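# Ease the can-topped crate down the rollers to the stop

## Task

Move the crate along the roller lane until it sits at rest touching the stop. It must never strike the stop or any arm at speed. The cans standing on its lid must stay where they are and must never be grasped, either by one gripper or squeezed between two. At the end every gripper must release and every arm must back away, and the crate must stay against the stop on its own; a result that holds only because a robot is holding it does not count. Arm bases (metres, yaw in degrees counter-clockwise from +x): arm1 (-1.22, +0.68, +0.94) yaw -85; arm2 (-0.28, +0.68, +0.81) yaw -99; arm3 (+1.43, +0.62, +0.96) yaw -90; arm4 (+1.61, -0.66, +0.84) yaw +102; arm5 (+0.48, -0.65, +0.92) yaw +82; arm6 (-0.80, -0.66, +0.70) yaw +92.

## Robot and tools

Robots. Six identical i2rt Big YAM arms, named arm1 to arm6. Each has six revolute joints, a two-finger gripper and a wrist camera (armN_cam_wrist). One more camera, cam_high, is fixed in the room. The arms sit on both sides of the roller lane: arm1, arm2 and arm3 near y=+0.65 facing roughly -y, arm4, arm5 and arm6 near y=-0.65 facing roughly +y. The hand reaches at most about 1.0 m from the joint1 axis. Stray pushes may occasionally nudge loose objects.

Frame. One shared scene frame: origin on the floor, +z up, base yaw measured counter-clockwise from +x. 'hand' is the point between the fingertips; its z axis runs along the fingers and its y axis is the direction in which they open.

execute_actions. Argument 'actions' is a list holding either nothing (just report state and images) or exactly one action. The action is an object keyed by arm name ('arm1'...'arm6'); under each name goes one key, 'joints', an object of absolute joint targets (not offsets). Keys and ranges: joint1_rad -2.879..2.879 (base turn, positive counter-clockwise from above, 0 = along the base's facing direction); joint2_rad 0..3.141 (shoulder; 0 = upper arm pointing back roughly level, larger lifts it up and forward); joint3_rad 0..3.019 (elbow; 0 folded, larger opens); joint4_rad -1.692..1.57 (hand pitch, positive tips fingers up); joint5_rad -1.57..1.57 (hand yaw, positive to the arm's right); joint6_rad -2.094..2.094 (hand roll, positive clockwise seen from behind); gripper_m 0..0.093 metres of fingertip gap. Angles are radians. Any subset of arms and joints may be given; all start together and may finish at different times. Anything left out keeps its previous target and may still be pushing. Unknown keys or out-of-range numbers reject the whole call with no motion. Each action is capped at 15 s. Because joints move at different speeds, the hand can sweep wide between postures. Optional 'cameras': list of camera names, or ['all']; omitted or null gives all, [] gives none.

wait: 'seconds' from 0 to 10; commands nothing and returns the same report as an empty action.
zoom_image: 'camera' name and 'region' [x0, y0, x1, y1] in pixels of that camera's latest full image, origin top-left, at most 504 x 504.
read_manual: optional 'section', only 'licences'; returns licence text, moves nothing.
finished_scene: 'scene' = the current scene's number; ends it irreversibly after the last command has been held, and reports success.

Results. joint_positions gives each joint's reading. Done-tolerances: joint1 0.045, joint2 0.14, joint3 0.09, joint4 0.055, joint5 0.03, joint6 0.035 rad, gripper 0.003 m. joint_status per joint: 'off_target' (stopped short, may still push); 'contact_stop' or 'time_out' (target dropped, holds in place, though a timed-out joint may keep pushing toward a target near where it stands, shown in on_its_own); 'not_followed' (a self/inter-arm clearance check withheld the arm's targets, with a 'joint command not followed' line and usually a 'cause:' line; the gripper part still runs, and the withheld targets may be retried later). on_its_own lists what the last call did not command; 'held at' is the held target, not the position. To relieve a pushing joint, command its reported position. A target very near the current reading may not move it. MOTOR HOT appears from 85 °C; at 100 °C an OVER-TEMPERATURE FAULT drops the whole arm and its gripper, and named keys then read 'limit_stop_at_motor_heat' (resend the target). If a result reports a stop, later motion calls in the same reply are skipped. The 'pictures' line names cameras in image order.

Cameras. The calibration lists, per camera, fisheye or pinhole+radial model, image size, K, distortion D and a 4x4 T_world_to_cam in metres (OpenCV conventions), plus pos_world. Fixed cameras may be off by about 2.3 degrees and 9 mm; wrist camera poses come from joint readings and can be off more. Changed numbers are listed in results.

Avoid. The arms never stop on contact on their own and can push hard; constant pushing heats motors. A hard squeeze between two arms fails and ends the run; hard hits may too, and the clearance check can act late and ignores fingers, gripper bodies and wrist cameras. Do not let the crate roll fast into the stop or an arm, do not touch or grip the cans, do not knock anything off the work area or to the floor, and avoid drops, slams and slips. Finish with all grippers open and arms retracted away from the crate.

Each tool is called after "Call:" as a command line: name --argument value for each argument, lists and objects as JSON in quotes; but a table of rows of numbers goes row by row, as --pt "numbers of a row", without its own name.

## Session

Call:
execute_actions --actions '[]'

Scene clock: 0.00 s.
Motor temperatures (°C, as the motors report them): arm1=[26 30 28 29 27 29] | arm2=[27 28 29 29 28 26] | arm3=[29 32 29 27 29 29] | arm4=[28 26 27 28 29 27] | arm5=[29 31 30 28 29 29] | arm6=[27 28 28 28 27 28]
arm1.joint_positions: joint1_rad=-0.480 joint2_rad=+0.545 joint3_rad=+1.389 joint4_rad=-1.317 joint5_rad=+0.058 joint6_rad=+0.142 gripper_m=+0.094
arm1.joint_status: not commanded
arm1.hand: x=-1.3067 y=+0.4960 z=+1.5039 quat_wxyz=(-0.305, -0.748, -0.407, +0.426) (m; scene frame)
arm2.joint_positions: joint1_rad=-0.404 joint2_rad=+0.576 joint3_rad=+1.432 joint4_rad=-1.432 joint5_rad=-0.183 joint6_rad=-0.482 gripper_m=+0.094
arm2.joint_status: not commanded
arm2.hand: x=-0.3650 y=+0.4976 z=+1.3623 quat_wxyz=(-0.204, -0.614, -0.626, +0.434) (m; scene frame)
arm3.joint_positions: joint1_rad=-0.526 joint2_rad=+0.598 joint3_rad=+1.334 joint4_rad=-1.386 joint5_rad=-0.246 joint6_rad=+0.004 gripper_m=+0.094
arm3.joint_status: not commanded
arm3.hand: x=+1.3507 y=+0.4042 z=+1.4643 quat_wxyz=(-0.316, -0.745, -0.492, +0.322) (m; scene frame)
arm4.joint_positions: joint1_rad=+0.401 joint2_rad=+0.492 joint3_rad=+1.360 joint4_rad=-1.289 joint5_rad=-0.072 joint6_rad=-0.491 gripper_m=+0.095
arm4.joint_status: not commanded
arm4.hand: x=+1.4879 y=-0.5145 z=+1.4003 quat_wxyz=(-0.343, +0.820, -0.170, -0.425) (m; scene frame)
arm5.joint_positions: joint1_rad=+0.097 joint2_rad=+0.626 joint3_rad=+1.403 joint4_rad=-1.311 joint5_rad=-0.104 joint6_rad=-0.486 gripper_m=+0.094
arm5.joint_status: not commanded
arm5.hand: x=+0.4668 y=-0.4127 z=+1.4729 quat_wxyz=(-0.412, +0.746, -0.442, -0.280) (m; scene frame)
arm6.joint_positions: joint1_rad=-0.027 joint2_rad=+0.632 joint3_rad=+1.457 joint4_rad=-1.190 joint5_rad=-0.010 joint6_rad=+0.208 gripper_m=+0.095
arm6.joint_status: not commanded
arm6.hand: x=-0.8000 y=-0.4238 z=+1.3095 quat_wxyz=(-0.353, +0.519, -0.634, -0.451) (m; scene frame)
pictures: arm1_cam_wrist, arm2_cam_wrist, arm3_cam_wrist, arm4_cam_wrist, arm5_cam_wrist, arm6_cam_wrist, cam_high
camera_calibration (this result's frames):
arm1_cam_wrist: T_world_to_cam=[[-0.868189, 0.483544, -0.111504, -1.20548], [0.476467, 0.749502, -0.459594, 0.948547], [-0.138661, -0.452142, -0.881102, 1.49344], [0, 0, 0, 1]] pos_world=[-1.29146, 0.547215, 1.61741]
arm2_cam_wrist: T_world_to_cam=[[-0.95057, 0.113376, 0.289072, -0.792849], [0.0188487, 0.950309, -0.310736, -0.039508], [-0.309938, -0.289928, -0.905472, 1.38786], [0, 0, 0, 1]] pos_world=[-0.322764, 0.529814, 1.47358]
arm3_cam_wrist: T_world_to_cam=[[-0.939723, 0.303313, -0.157865, 1.38324], [0.337876, 0.894612, -0.292421, -0.383945], [0.0525326, -0.328134, -0.943169, 1.56443], [0, 0, 0, 1]] pos_world=[1.34741, 0.437269, 1.58162]
arm4_cam_wrist: T_world_to_cam=[[0.567756, 0.707201, 0.42133, -1.07113], [0.813466, -0.403524, -0.418858, -0.831984], [-0.1262, 0.580547, -0.804387, 1.73894], [0, 0, 0, 1]] pos_world=[1.50438, -0.587761, 1.5016]
arm5_cam_wrist: T_world_to_cam=[[0.891402, 0.271645, 0.362784, -0.841019], [0.399269, -0.849444, -0.345005, -0.0228682], [0.214446, 0.452386, -0.865655, 1.48868], [0, 0, 0, 1]] pos_world=[0.439574, -0.464426, 1.5859]
arm6_cam_wrist: T_world_to_cam=[[0.977809, -0.0426623, -0.20511, 1.03522], [-0.150057, -0.825829, -0.54359, 0.247133], [-0.146195, 0.562305, -0.813904, 1.30858], [0, 0, 0, 1]] pos_world=[-0.783856, -0.487566, 1.41173]
Images, in order (width x height): arm1_cam_wrist 504x504, arm2_cam_wrist 504x504, arm3_cam_wrist 504x504, arm4_cam_wrist 504x504, arm5_cam_wrist 504x504, arm6_cam_wrist 504x504, cam_high 672x504.

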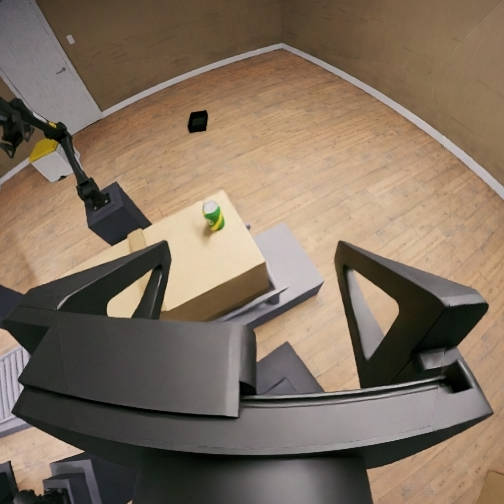

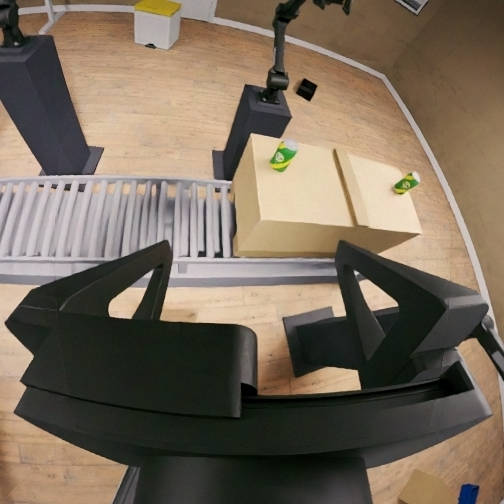

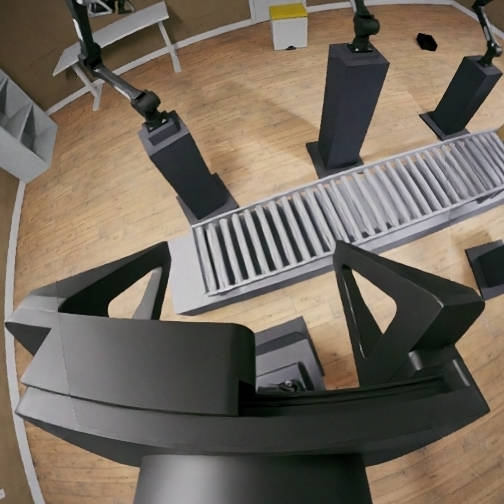

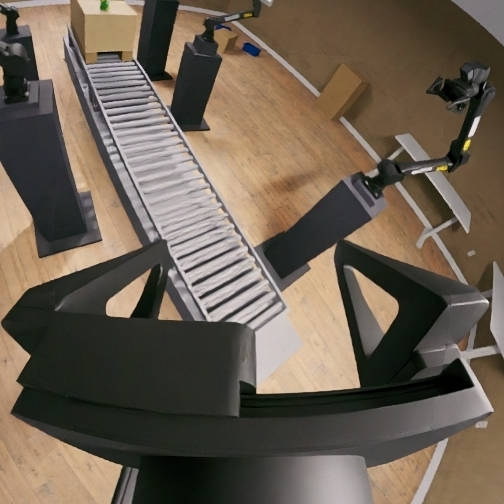

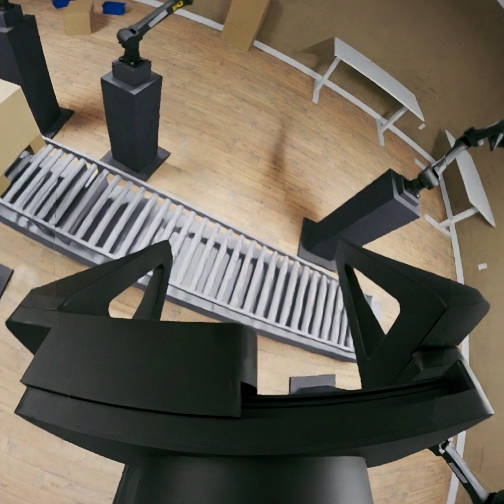

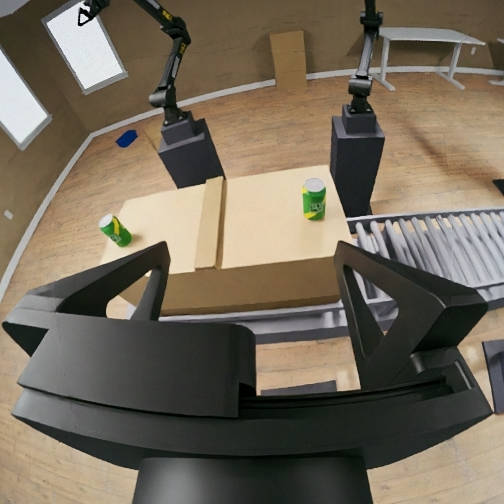

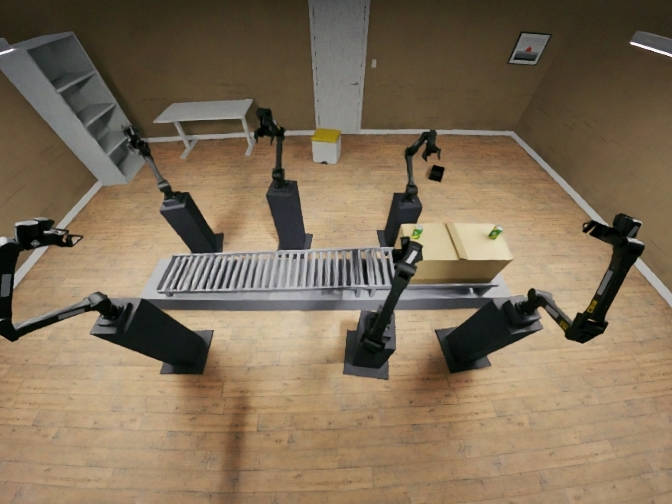

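Call:
execute_actions --actions '[{"arm1":{"joints":{"joint1_rad":-0.78,"joint2_rad":2.58,"joint3_rad":2.13,"joint4_rad":-1.25,"joint5_rad":-0.2,"joint6_rad":1.05,"gripper_m":0}},"arm2":{"joints":{"joint1_rad":-0.1,"joint2_rad":2.55,"joint3_rad":2.22,"joint4_rad":-1.28,"joint5_rad":0.2,"joint6_rad":-1.75,"gripper_m":0}},"arm5":{"joints":{"joint1_rad":0.84,"joint2_rad":2.45,"joint3_rad":1.25,"joint4_rad":0.45,"joint5_rad":0,"joint6_rad":2.0,"gripper_m":0}},"arm3":{"joints":{"joint1_rad":-0.93,"joint2_rad":2.92,"joint3_rad":2.15,"joint4_rad":0.02,"joint5_rad":0,"joint6_rad":-2.05,"gripper_m":0}}}]' --cameras '[]'

Call:
execute_actions --actions '[{"arm1":{"joints":{"joint1_rad":-0.57}},"arm2":{"joints":{"joint1_rad":-0.17}}}]' --cameras '["arm6_cam_wrist","arm1_cam_wrist","arm2_cam_wrist"]'

Scene clock: 3.20 s.
Motor temperatures (°C, as the motors report them): arm1=[26 30 29 29 27 29] | arm2=[27 29 30 29 28 26] | arm3=[29 32 30 27 29 29] | arm4=[28 26 28 28 29 27] | arm5=[29 32 31 28 29 29] | arm6=[27 28 29 28 27 28]
arm1.joint_positions: joint1_rad=-0.770 joint2_rad=+2.574 joint3_rad=+2.115 joint4_rad=-1.248 joint5_rad=-0.196 joint6_rad=+1.041 gripper_m=+0.000
arm1.joint_status: all done
arm1.hand: x=-1.6217 y=+0.1210 z=+0.8143 quat_wxyz=(-0.004, -0.989, +0.081, -0.122) (m; scene frame)
arm2.joint_positions: joint1_rad=-0.110 joint2_rad=+2.568 joint3_rad=+2.192 joint4_rad=-1.281 joint5_rad=+0.197 joint6_rad=-1.735 gripper_m=+0.000
arm2.joint_status: all done
arm2.hand: x=-0.5015 y=+0.0036 z=+0.7072 quat_wxyz=(+0.083, -0.045, -0.993, -0.064) (m; scene frame)
arm3.joint_positions: joint1_rad=-0.927 joint2_rad=+2.942 joint3_rad=+2.119 joint4_rad=+0.006 joint5_rad=-0.003 joint6_rad=-2.041 gripper_m=+0.000
arm3.joint_status: all done
arm3.hand: x=+0.7653 y=+0.1171 z=+0.6286 quat_wxyz=(+0.233, -0.207, -0.908, +0.280) (m; scene frame)
arm4.joint_positions: joint1_rad=+0.401 joint2_rad=+0.492 joint3_rad=+1.360 joint4_rad=-1.289 joint5_rad=-0.072 joint6_rad=-0.491 gripper_m=+0.095
arm4.joint_status: not commanded
arm4.hand: x=+1.4879 y=-0.5145 z=+1.4003 quat_wxyz=(-0.343, +0.820, -0.170, -0.425) (m; scene frame)
arm5.joint_positions: joint1_rad=+0.846 joint2_rad=+2.437 joint3_rad=+1.239 joint4_rad=+0.426 joint5_rad=+0.000 joint6_rad=+1.984 gripper_m=+0.001
arm5.joint_status: all done
arm5.hand: x=+0.0510 y=-0.1360 z=+0.7146 quat_wxyz=(+0.200, +0.133, -0.913, -0.331) (m; scene frame)
arm6.joint_positions: joint1_rad=-0.027 joint2_rad=+0.632 joint3_rad=+1.457 joint4_rad=-1.190 joint5_rad=-0.010 joint6_rad=+0.208 gripper_m=+0.095
arm6.joint_status: not commanded
arm6.hand: x=-0.8000 y=-0.4238 z=+1.3095 quat_wxyz=(-0.353, +0.519, -0.634, -0.451) (m; scene frame)
pictures: none
No camera images: the call's "cameras" was empty. Leave "cameras" out to get every camera's image.

Scene clock: 4.67 s.
Motor temperatures (°C, as the motors report them): arm1=[26 30 29 29 27 29] | arm2=[27 29 30 29 28 26] | arm3=[29 33 30 27 29 29] | arm4=[28 26 28 28 29 27] | arm5=[29 32 31 28 29 29] | arm6=[27 28 29 28 27 28]
arm1.joint_positions: joint1_rad=-0.573 joint2_rad=+2.574 joint3_rad=+2.115 joint4_rad=-1.248 joint5_rad=-0.200 joint6_rad=+1.041 gripper_m=+0.000
arm1.joint_status: all done
arm1.hand: x=-1.5046 y=+0.0517 z=+0.8158 quat_wxyz=(+0.006, -0.992, -0.016, -0.123) (m; scene frame)
arm2.joint_positions: joint1_rad=-0.176 joint2_rad=+2.568 joint3_rad=+2.192 joint4_rad=-1.281 joint5_rad=+0.198 joint6_rad=-1.735 gripper_m=+0.000
arm2.joint_status: all done
arm2.hand: x=-0.5459 y=+0.0196 z=+0.7069 quat_wxyz=(+0.081, -0.078, -0.991, -0.067) (m; scene frame)
arm3.joint_positions: joint1_rad=-0.927 joint2_rad=+2.942 joint3_rad=+2.119 joint4_rad=+0.006 joint5_rad=-0.003 joint6_rad=-2.041 gripper_m=+0.000
arm3.joint_status: not commanded
arm3.hand: x=+0.7653 y=+0.1171 z=+0.6286 quat_wxyz=(+0.233, -0.207, -0.908, +0.280) (m; scene frame)
arm4.joint_positions: joint1_rad=+0.401 joint2_rad=+0.492 joint3_rad=+1.360 joint4_rad=-1.289 joint5_rad=-0.072 joint6_rad=-0.491 gripper_m=+0.095
arm4.joint_status: not commanded
arm4.hand: x=+1.4879 y=-0.5145 z=+1.4003 quat_wxyz=(-0.343, +0.820, -0.170, -0.425) (m; scene frame)
arm5.joint_positions: joint1_rad=+0.846 joint2_rad=+2.437 joint3_rad=+1.239 joint4_rad=+0.426 joint5_rad=+0.000 joint6_rad=+1.984 gripper_m=+0.001
arm5.joint_status: not commanded
arm5.hand: x=+0.0510 y=-0.1360 z=+0.7146 quat_wxyz=(+0.200, +0.133, -0.913, -0.330) (m; scene frame)
arm6.joint_positions: joint1_rad=-0.027 joint2_rad=+0.632 joint3_rad=+1.457 joint4_rad=-1.190 joint5_rad=-0.010 joint6_rad=+0.208 gripper_m=+0.095
arm6.joint_status: not commanded
arm6.hand: x=-0.8000 y=-0.4238 z=+1.3095 quat_wxyz=(-0.353, +0.519, -0.634, -0.451) (m; scene frame)
pictures: arm1_cam_wrist, arm2_cam_wrist, arm6_cam_wrist
camera_calibration (this result's frames):
arm1_cam_wrist: T_world_to_cam=[[-0.032038, 0.99945, 0.00852401, -0.10565], [0.646877, 0.0142332, 0.762461, 0.357024], [0.761921, 0.0299417, -0.646978, 1.79796], [0, 0, 0, 1]] pos_world=[-1.60424, 0.0466769, 0.89192]
arm2_cam_wrist: T_world_to_cam=[[-0.161699, -0.976931, -0.139499, 0.033774], [-0.698046, 0.0133091, 0.715929, -0.884244], [-0.697556, 0.213142, -0.684095, 0.221885], [0, 0, 0, 1]] pos_world=[-0.457004, -0.00252978, 0.789558]
arm6_cam_wrist: T_world_to_cam=[[0.977809, -0.0426623, -0.20511, 1.03522], [-0.150057, -0.825829, -0.54359, 0.247133], [-0.146195, 0.562305, -0.813904, 1.30858], [0, 0, 0, 1]] pos_world=[-0.783856, -0.487566, 1.41173]
Images, in order (width x height): arm1_cam_wrist 504x504, arm2_cam_wrist 504x504, arm6_cam_wrist 504x504.

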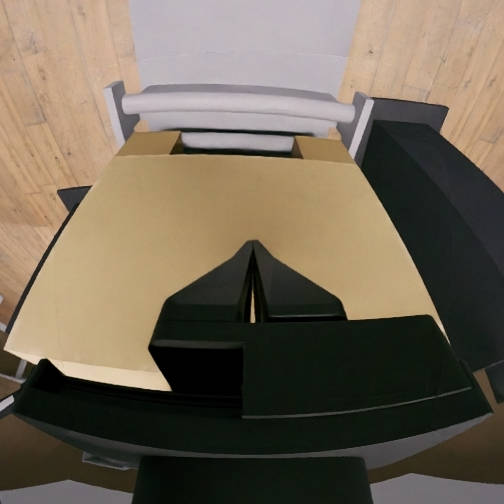

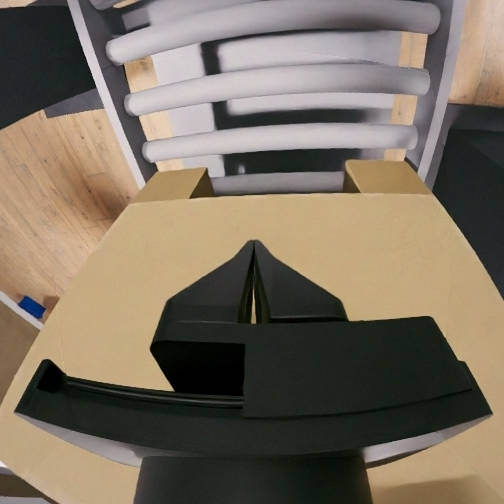

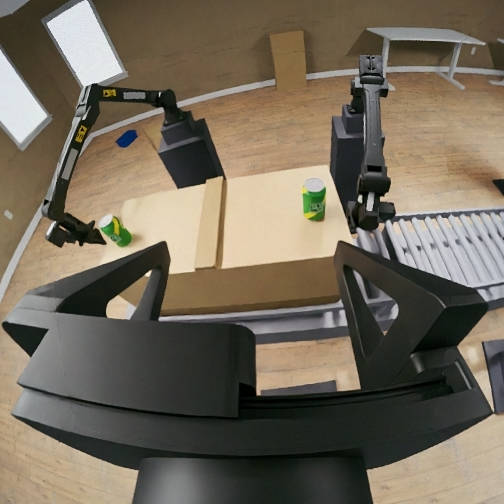

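Call:
execute_actions --actions '[{"arm1":{"joints":{"joint1_rad":-0.44}},"arm2":{"joints":{"joint2_rad":2.44,"joint4_rad":-1.38}}}]' --cameras '[]'

Call:
execute_actions --actions '[{"arm1":{"joints":{"joint1_rad":-0.3,"joint6_rad":1.25}},"arm2":{"joints":{"joint1_rad":-0.03}}}]' --cameras '[]'

Call:
execute_actions --actions '[{"arm1":{"joints":{"joint1_rad":-0.16,"joint6_rad":1.4}},"arm2":{"joints":{"joint1_rad":0.11,"joint6_rad":-1.6}}}]' --cameras '[]'

Call:
execute_actions --actions '[{"arm1":{"joints":{"joint1_rad":-0.02,"joint6_rad":1.55}},"arm2":{"joints":{"joint1_rad":0.25,"joint6_rad":-1.45}}}]' --cameras '["cam_high","arm1_cam_wrist","arm2_cam_wrist"]'

Scene clock: 6.13 s.
Motor temperatures (°C, as the motors report them): arm1=[26 31 29 29 27 29] | arm2=[27 30 31 29 28 26] | arm3=[29 33 30 27 29 29] | arm4=[28 26 28 28 29 27] | arm5=[29 32 31 28 29 29] | arm6=[27 28 29 28 27 28]
arm1.joint_positions: joint1_rad=-0.464 joint2_rad=+2.571 joint3_rad=+2.117 joint4_rad=-1.248 joint5_rad=-0.191 joint6_rad=+1.042 gripper_m=+0.000
arm1.joint_status: all done
arm1.hand: x=-1.4370 y=+0.0228 z=+0.8190 quat_wxyz=(+0.012, -0.991, -0.070, -0.117) (m; scene frame)
arm2.joint_positions: joint1_rad=-0.176 joint2_rad=+2.436 joint3_rad=+2.192 joint4_rad=-1.368 joint5_rad=+0.198 joint6_rad=-1.735 gripper_m=+0.000
arm2.joint_status: all done
arm2.hand: x=-0.5477 y=+0.0160 z=+0.7996 quat_wxyz=(+0.087, -0.080, -0.992, -0.046) (m; scene frame)
arm3.joint_positions: joint1_rad=-0.927 joint2_rad=+2.942 joint3_rad=+2.119 joint4_rad=+0.006 joint5_rad=-0.003 joint6_rad=-2.041 gripper_m=+0.000
arm3.joint_status: not commanded
arm3.hand: x=+0.7653 y=+0.1171 z=+0.6286 quat_wxyz=(+0.233, -0.207, -0.908, +0.280) (m; scene frame)
arm4.joint_positions: joint1_rad=+0.401 joint2_rad=+0.492 joint3_rad=+1.360 joint4_rad=-1.289 joint5_rad=-0.072 joint6_rad=-0.491 gripper_m=+0.095
arm4.joint_status: not commanded
arm4.hand: x=+1.4879 y=-0.5145 z=+1.4003 quat_wxyz=(-0.343, +0.820, -0.170, -0.425) (m; scene frame)
arm5.joint_positions: joint1_rad=+0.846 joint2_rad=+2.437 joint3_rad=+1.239 joint4_rad=+0.426 joint5_rad=+0.000 joint6_rad=+1.984 gripper_m=+0.001
arm5.joint_status: not commanded
arm5.hand: x=+0.0510 y=-0.1360 z=+0.7146 quat_wxyz=(+0.200, +0.133, -0.913, -0.330) (m; scene frame)
arm6.joint_positions: joint1_rad=-0.027 joint2_rad=+0.632 joint3_rad=+1.457 joint4_rad=-1.190 joint5_rad=-0.010 joint6_rad=+0.208 gripper_m=+0.095
arm6.joint_status: not commanded
arm6.hand: x=-0.8000 y=-0.4238 z=+1.3095 quat_wxyz=(-0.353, +0.519, -0.634, -0.451) (m; scene frame)
pictures: none
No camera images: the call's "cameras" was empty. Leave "cameras" out to get every camera's image.

Scene clock: 8.27 s.
Motor temperatures (°C, as the motors report them): arm1=[26 31 29 29 27 29] | arm2=[27 30 31 29 28 26] | arm3=[29 34 31 27 29 29] | arm4=[28 26 29 28 29 27] | arm5=[29 32 31 28 29 29] | arm6=[27 28 30 28 27 28]
arm1.joint_positions: joint1_rad=-0.301 joint2_rad=+2.571 joint3_rad=+2.117 joint4_rad=-1.248 joint5_rad=-0.197 joint6_rad=+1.240 gripper_m=+0.000
arm1.joint_status: all done
arm1.hand: x=-1.3273 y=-0.0049 z=+0.8201 quat_wxyz=(+0.031, -0.992, -0.053, -0.114) (m; scene frame)
arm2.joint_positions: joint1_rad=-0.007 joint2_rad=+2.436 joint3_rad=+2.192 joint4_rad=-1.375 joint5_rad=+0.190 joint6_rad=-1.735 gripper_m=+0.000
arm2.joint_status: all done
arm2.hand: x=-0.4304 y=-0.0176 z=+0.8003 quat_wxyz=(+0.086, +0.004, -0.995, -0.040) (m; scene frame)
arm3.joint_positions: joint1_rad=-0.927 joint2_rad=+2.942 joint3_rad=+2.119 joint4_rad=+0.006 joint5_rad=-0.003 joint6_rad=-2.041 gripper_m=+0.000
arm3.joint_status: not commanded
arm3.hand: x=+0.7653 y=+0.1171 z=+0.6286 quat_wxyz=(+0.233, -0.207, -0.908, +0.280) (m; scene frame)
arm4.joint_positions: joint1_rad=+0.401 joint2_rad=+0.492 joint3_rad=+1.360 joint4_rad=-1.289 joint5_rad=-0.072 joint6_rad=-0.491 gripper_m=+0.095
arm4.joint_status: not commanded
arm4.hand: x=+1.4879 y=-0.5145 z=+1.4003 quat_wxyz=(-0.343, +0.820, -0.170, -0.425) (m; scene frame)
arm5.joint_positions: joint1_rad=+0.846 joint2_rad=+2.437 joint3_rad=+1.239 joint4_rad=+0.426 joint5_rad=+0.000 joint6_rad=+1.984 gripper_m=+0.001
arm5.joint_status: not commanded
arm5.hand: x=+0.0510 y=-0.1360 z=+0.7146 quat_wxyz=(+0.200, +0.133, -0.913, -0.330) (m; scene frame)
arm6.joint_positions: joint1_rad=-0.027 joint2_rad=+0.632 joint3_rad=+1.457 joint4_rad=-1.190 joint5_rad=-0.010 joint6_rad=+0.208 gripper_m=+0.095
arm6.joint_status: not commanded
arm6.hand: x=-0.8000 y=-0.4238 z=+1.3095 quat_wxyz=(-0.353, +0.519, -0.634, -0.451) (m; scene frame)
pictures: none
No camera images: the call's "cameras" was empty. Leave "cameras" out to get every camera's image.

Scene clock: 10.17 s.
Motor temperatures (°C, as the motors report them): arm1=[26 32 30 29 27 29] | arm2=[27 30 32 29 28 26] | arm3=[29 34 31 27 29 29] | arm4=[28 26 29 28 29 27] | arm5=[29 32 31 28 29 29] | arm6=[27 28 30 28 27 28]
arm1.joint_positions: joint1_rad=-0.173 joint2_rad=+2.568 joint3_rad=+2.117 joint4_rad=-1.248 joint5_rad=-0.195 joint6_rad=+1.391 gripper_m=+0.000
arm1.joint_status: all done
arm1.hand: x=-1.2397 y=-0.0143 z=+0.8225 quat_wxyz=(+0.045, -0.992, -0.042, -0.107) (m; scene frame)
arm2.joint_positions: joint1_rad=+0.115 joint2_rad=+2.436 joint3_rad=+2.192 joint4_rad=-1.375 joint5_rad=+0.199 joint6_rad=-1.615 gripper_m=+0.000
arm2.joint_status: all done
arm2.hand: x=-0.3457 y=-0.0302 z=+0.8013 quat_wxyz=(+0.094, +0.005, -0.995, -0.029) (m; scene frame)
arm3.joint_positions: joint1_rad=-0.927 joint2_rad=+2.942 joint3_rad=+2.119 joint4_rad=+0.006 joint5_rad=-0.003 joint6_rad=-2.041 gripper_m=+0.000
arm3.joint_status: not commanded
arm3.hand: x=+0.7653 y=+0.1171 z=+0.6286 quat_wxyz=(+0.233, -0.207, -0.908, +0.280) (m; scene frame)
arm4.joint_positions: joint1_rad=+0.401 joint2_rad=+0.492 joint3_rad=+1.360 joint4_rad=-1.289 joint5_rad=-0.072 joint6_rad=-0.491 gripper_m=+0.095
arm4.joint_status: not commanded
arm4.hand: x=+1.4879 y=-0.5145 z=+1.4003 quat_wxyz=(-0.343, +0.820, -0.170, -0.425) (m; scene frame)
arm5.joint_positions: joint1_rad=+0.846 joint2_rad=+2.437 joint3_rad=+1.239 joint4_rad=+0.426 joint5_rad=+0.000 joint6_rad=+1.984 gripper_m=+0.001
arm5.joint_status: not commanded
arm5.hand: x=+0.0510 y=-0.1360 z=+0.7146 quat_wxyz=(+0.200, +0.133, -0.913, -0.330) (m; scene frame)
arm6.joint_positions: joint1_rad=-0.027 joint2_rad=+0.632 joint3_rad=+1.457 joint4_rad=-1.190 joint5_rad=-0.010 joint6_rad=+0.208 gripper_m=+0.095
arm6.joint_status: not commanded
arm6.hand: x=-0.8000 y=-0.4238 z=+1.3095 quat_wxyz=(-0.353, +0.519, -0.634, -0.451) (m; scene frame)
pictures: none
No camera images: the call's "cameras" was empty. Leave "cameras" out to get every camera's image.

Scene clock: 12.40 s.
Motor temperatures (°C, as the motors report them): arm1=[26 32 30 29 28 29] | arm2=[27 31 32 29 28 26] | arm3=[29 35 32 27 29 29] | arm4=[28 26 29 28 29 27] | arm5=[29 33 31 28 29 29] | arm6=[27 28 30 28 27 28]
arm1.joint_positions: joint1_rad=-0.022 joint2_rad=+2.568 joint3_rad=+2.117 joint4_rad=-1.252 joint5_rad=-0.197 joint6_rad=+1.547 gripper_m=+0.000
arm1.joint_status: all done
arm1.hand: x=-1.1357 y=-0.0092 z=+0.8233 quat_wxyz=(+0.063, -0.992, -0.039, -0.099) (m; scene frame)
arm2.joint_positions: joint1_rad=+0.265 joint2_rad=+2.436 joint3_rad=+2.192 joint4_rad=-1.375 joint5_rad=+0.193 joint6_rad=-1.463 gripper_m=+0.000
arm2.joint_status: all done
arm2.hand: x=-0.2378 y=-0.0315 z=+0.8019 quat_wxyz=(+0.094, +0.004, -0.995, -0.015) (m; scene frame)
arm3.joint_positions: joint1_rad=-0.927 joint2_rad=+2.942 joint3_rad=+2.119 joint4_rad=+0.006 joint5_rad=-0.003 joint6_rad=-2.041 gripper_m=+0.000
arm3.joint_status: not commanded
arm3.hand: x=+0.7653 y=+0.1171 z=+0.6286 quat_wxyz=(+0.233, -0.207, -0.908, +0.280) (m; scene frame)
arm4.joint_positions: joint1_rad=+0.401 joint2_rad=+0.492 joint3_rad=+1.360 joint4_rad=-1.289 joint5_rad=-0.072 joint6_rad=-0.491 gripper_m=+0.095
arm4.joint_status: not commanded
arm4.hand: x=+1.4879 y=-0.5145 z=+1.4003 quat_wxyz=(-0.343, +0.820, -0.170, -0.425) (m; scene frame)
arm5.joint_positions: joint1_rad=+0.846 joint2_rad=+2.437 joint3_rad=+1.239 joint4_rad=+0.426 joint5_rad=+0.000 joint6_rad=+1.984 gripper_m=+0.001
arm5.joint_status: not commanded
arm5.hand: x=+0.0510 y=-0.1360 z=+0.7146 quat_wxyz=(+0.200, +0.133, -0.913, -0.330) (m; scene frame)
arm6.joint_positions: joint1_rad=-0.027 joint2_rad=+0.632 joint3_rad=+1.457 joint4_rad=-1.190 joint5_rad=-0.010 joint6_rad=+0.208 gripper_m=+0.095
arm6.joint_status: not commanded
arm6.hand: x=-0.8000 y=-0.4238 z=+1.3095 quat_wxyz=(-0.353, +0.519, -0.634, -0.451) (m; scene frame)
pictures: arm1_cam_wrist, arm2_cam_wrist, cam_high
camera_calibration (this result's frames):
arm1_cam_wrist: T_world_to_cam=[[-0.0885355, 0.98907, 0.117903, -0.187386], [0.683543, -0.025769, 0.729455, 0.182025], [0.724521, 0.145175, -0.673791, 1.50423], [0, 0, 0, 1]] pos_world=[-1.23086, -0.0283471, 0.90285]
arm2_cam_wrist: T_world_to_cam=[[0.00803937, -0.998751, -0.0493058, 0.0143311], [-0.67924, -0.0416407, 0.732734, -0.747249], [-0.733872, 0.0275998, -0.678727, 0.49384], [0, 0, 0, 1]] pos_world=[-0.145262, -0.0304327, 0.883424]
Images, in order (width x height): arm1_cam_wrist 504x504, arm2_cam_wrist 504x504, cam_high 672x504.

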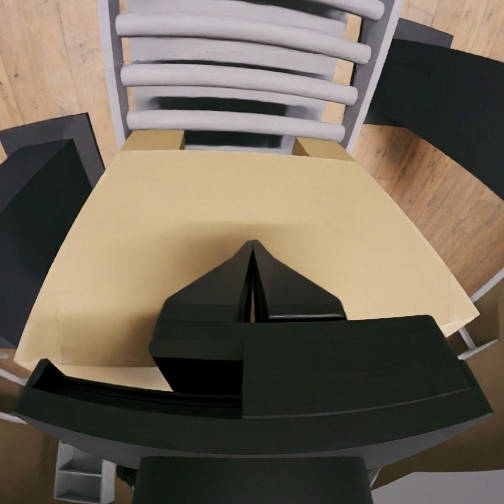

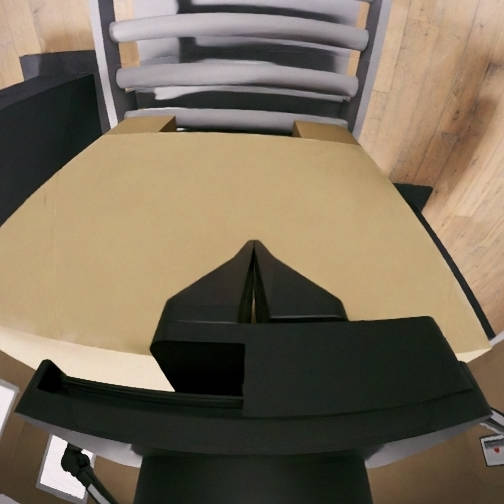

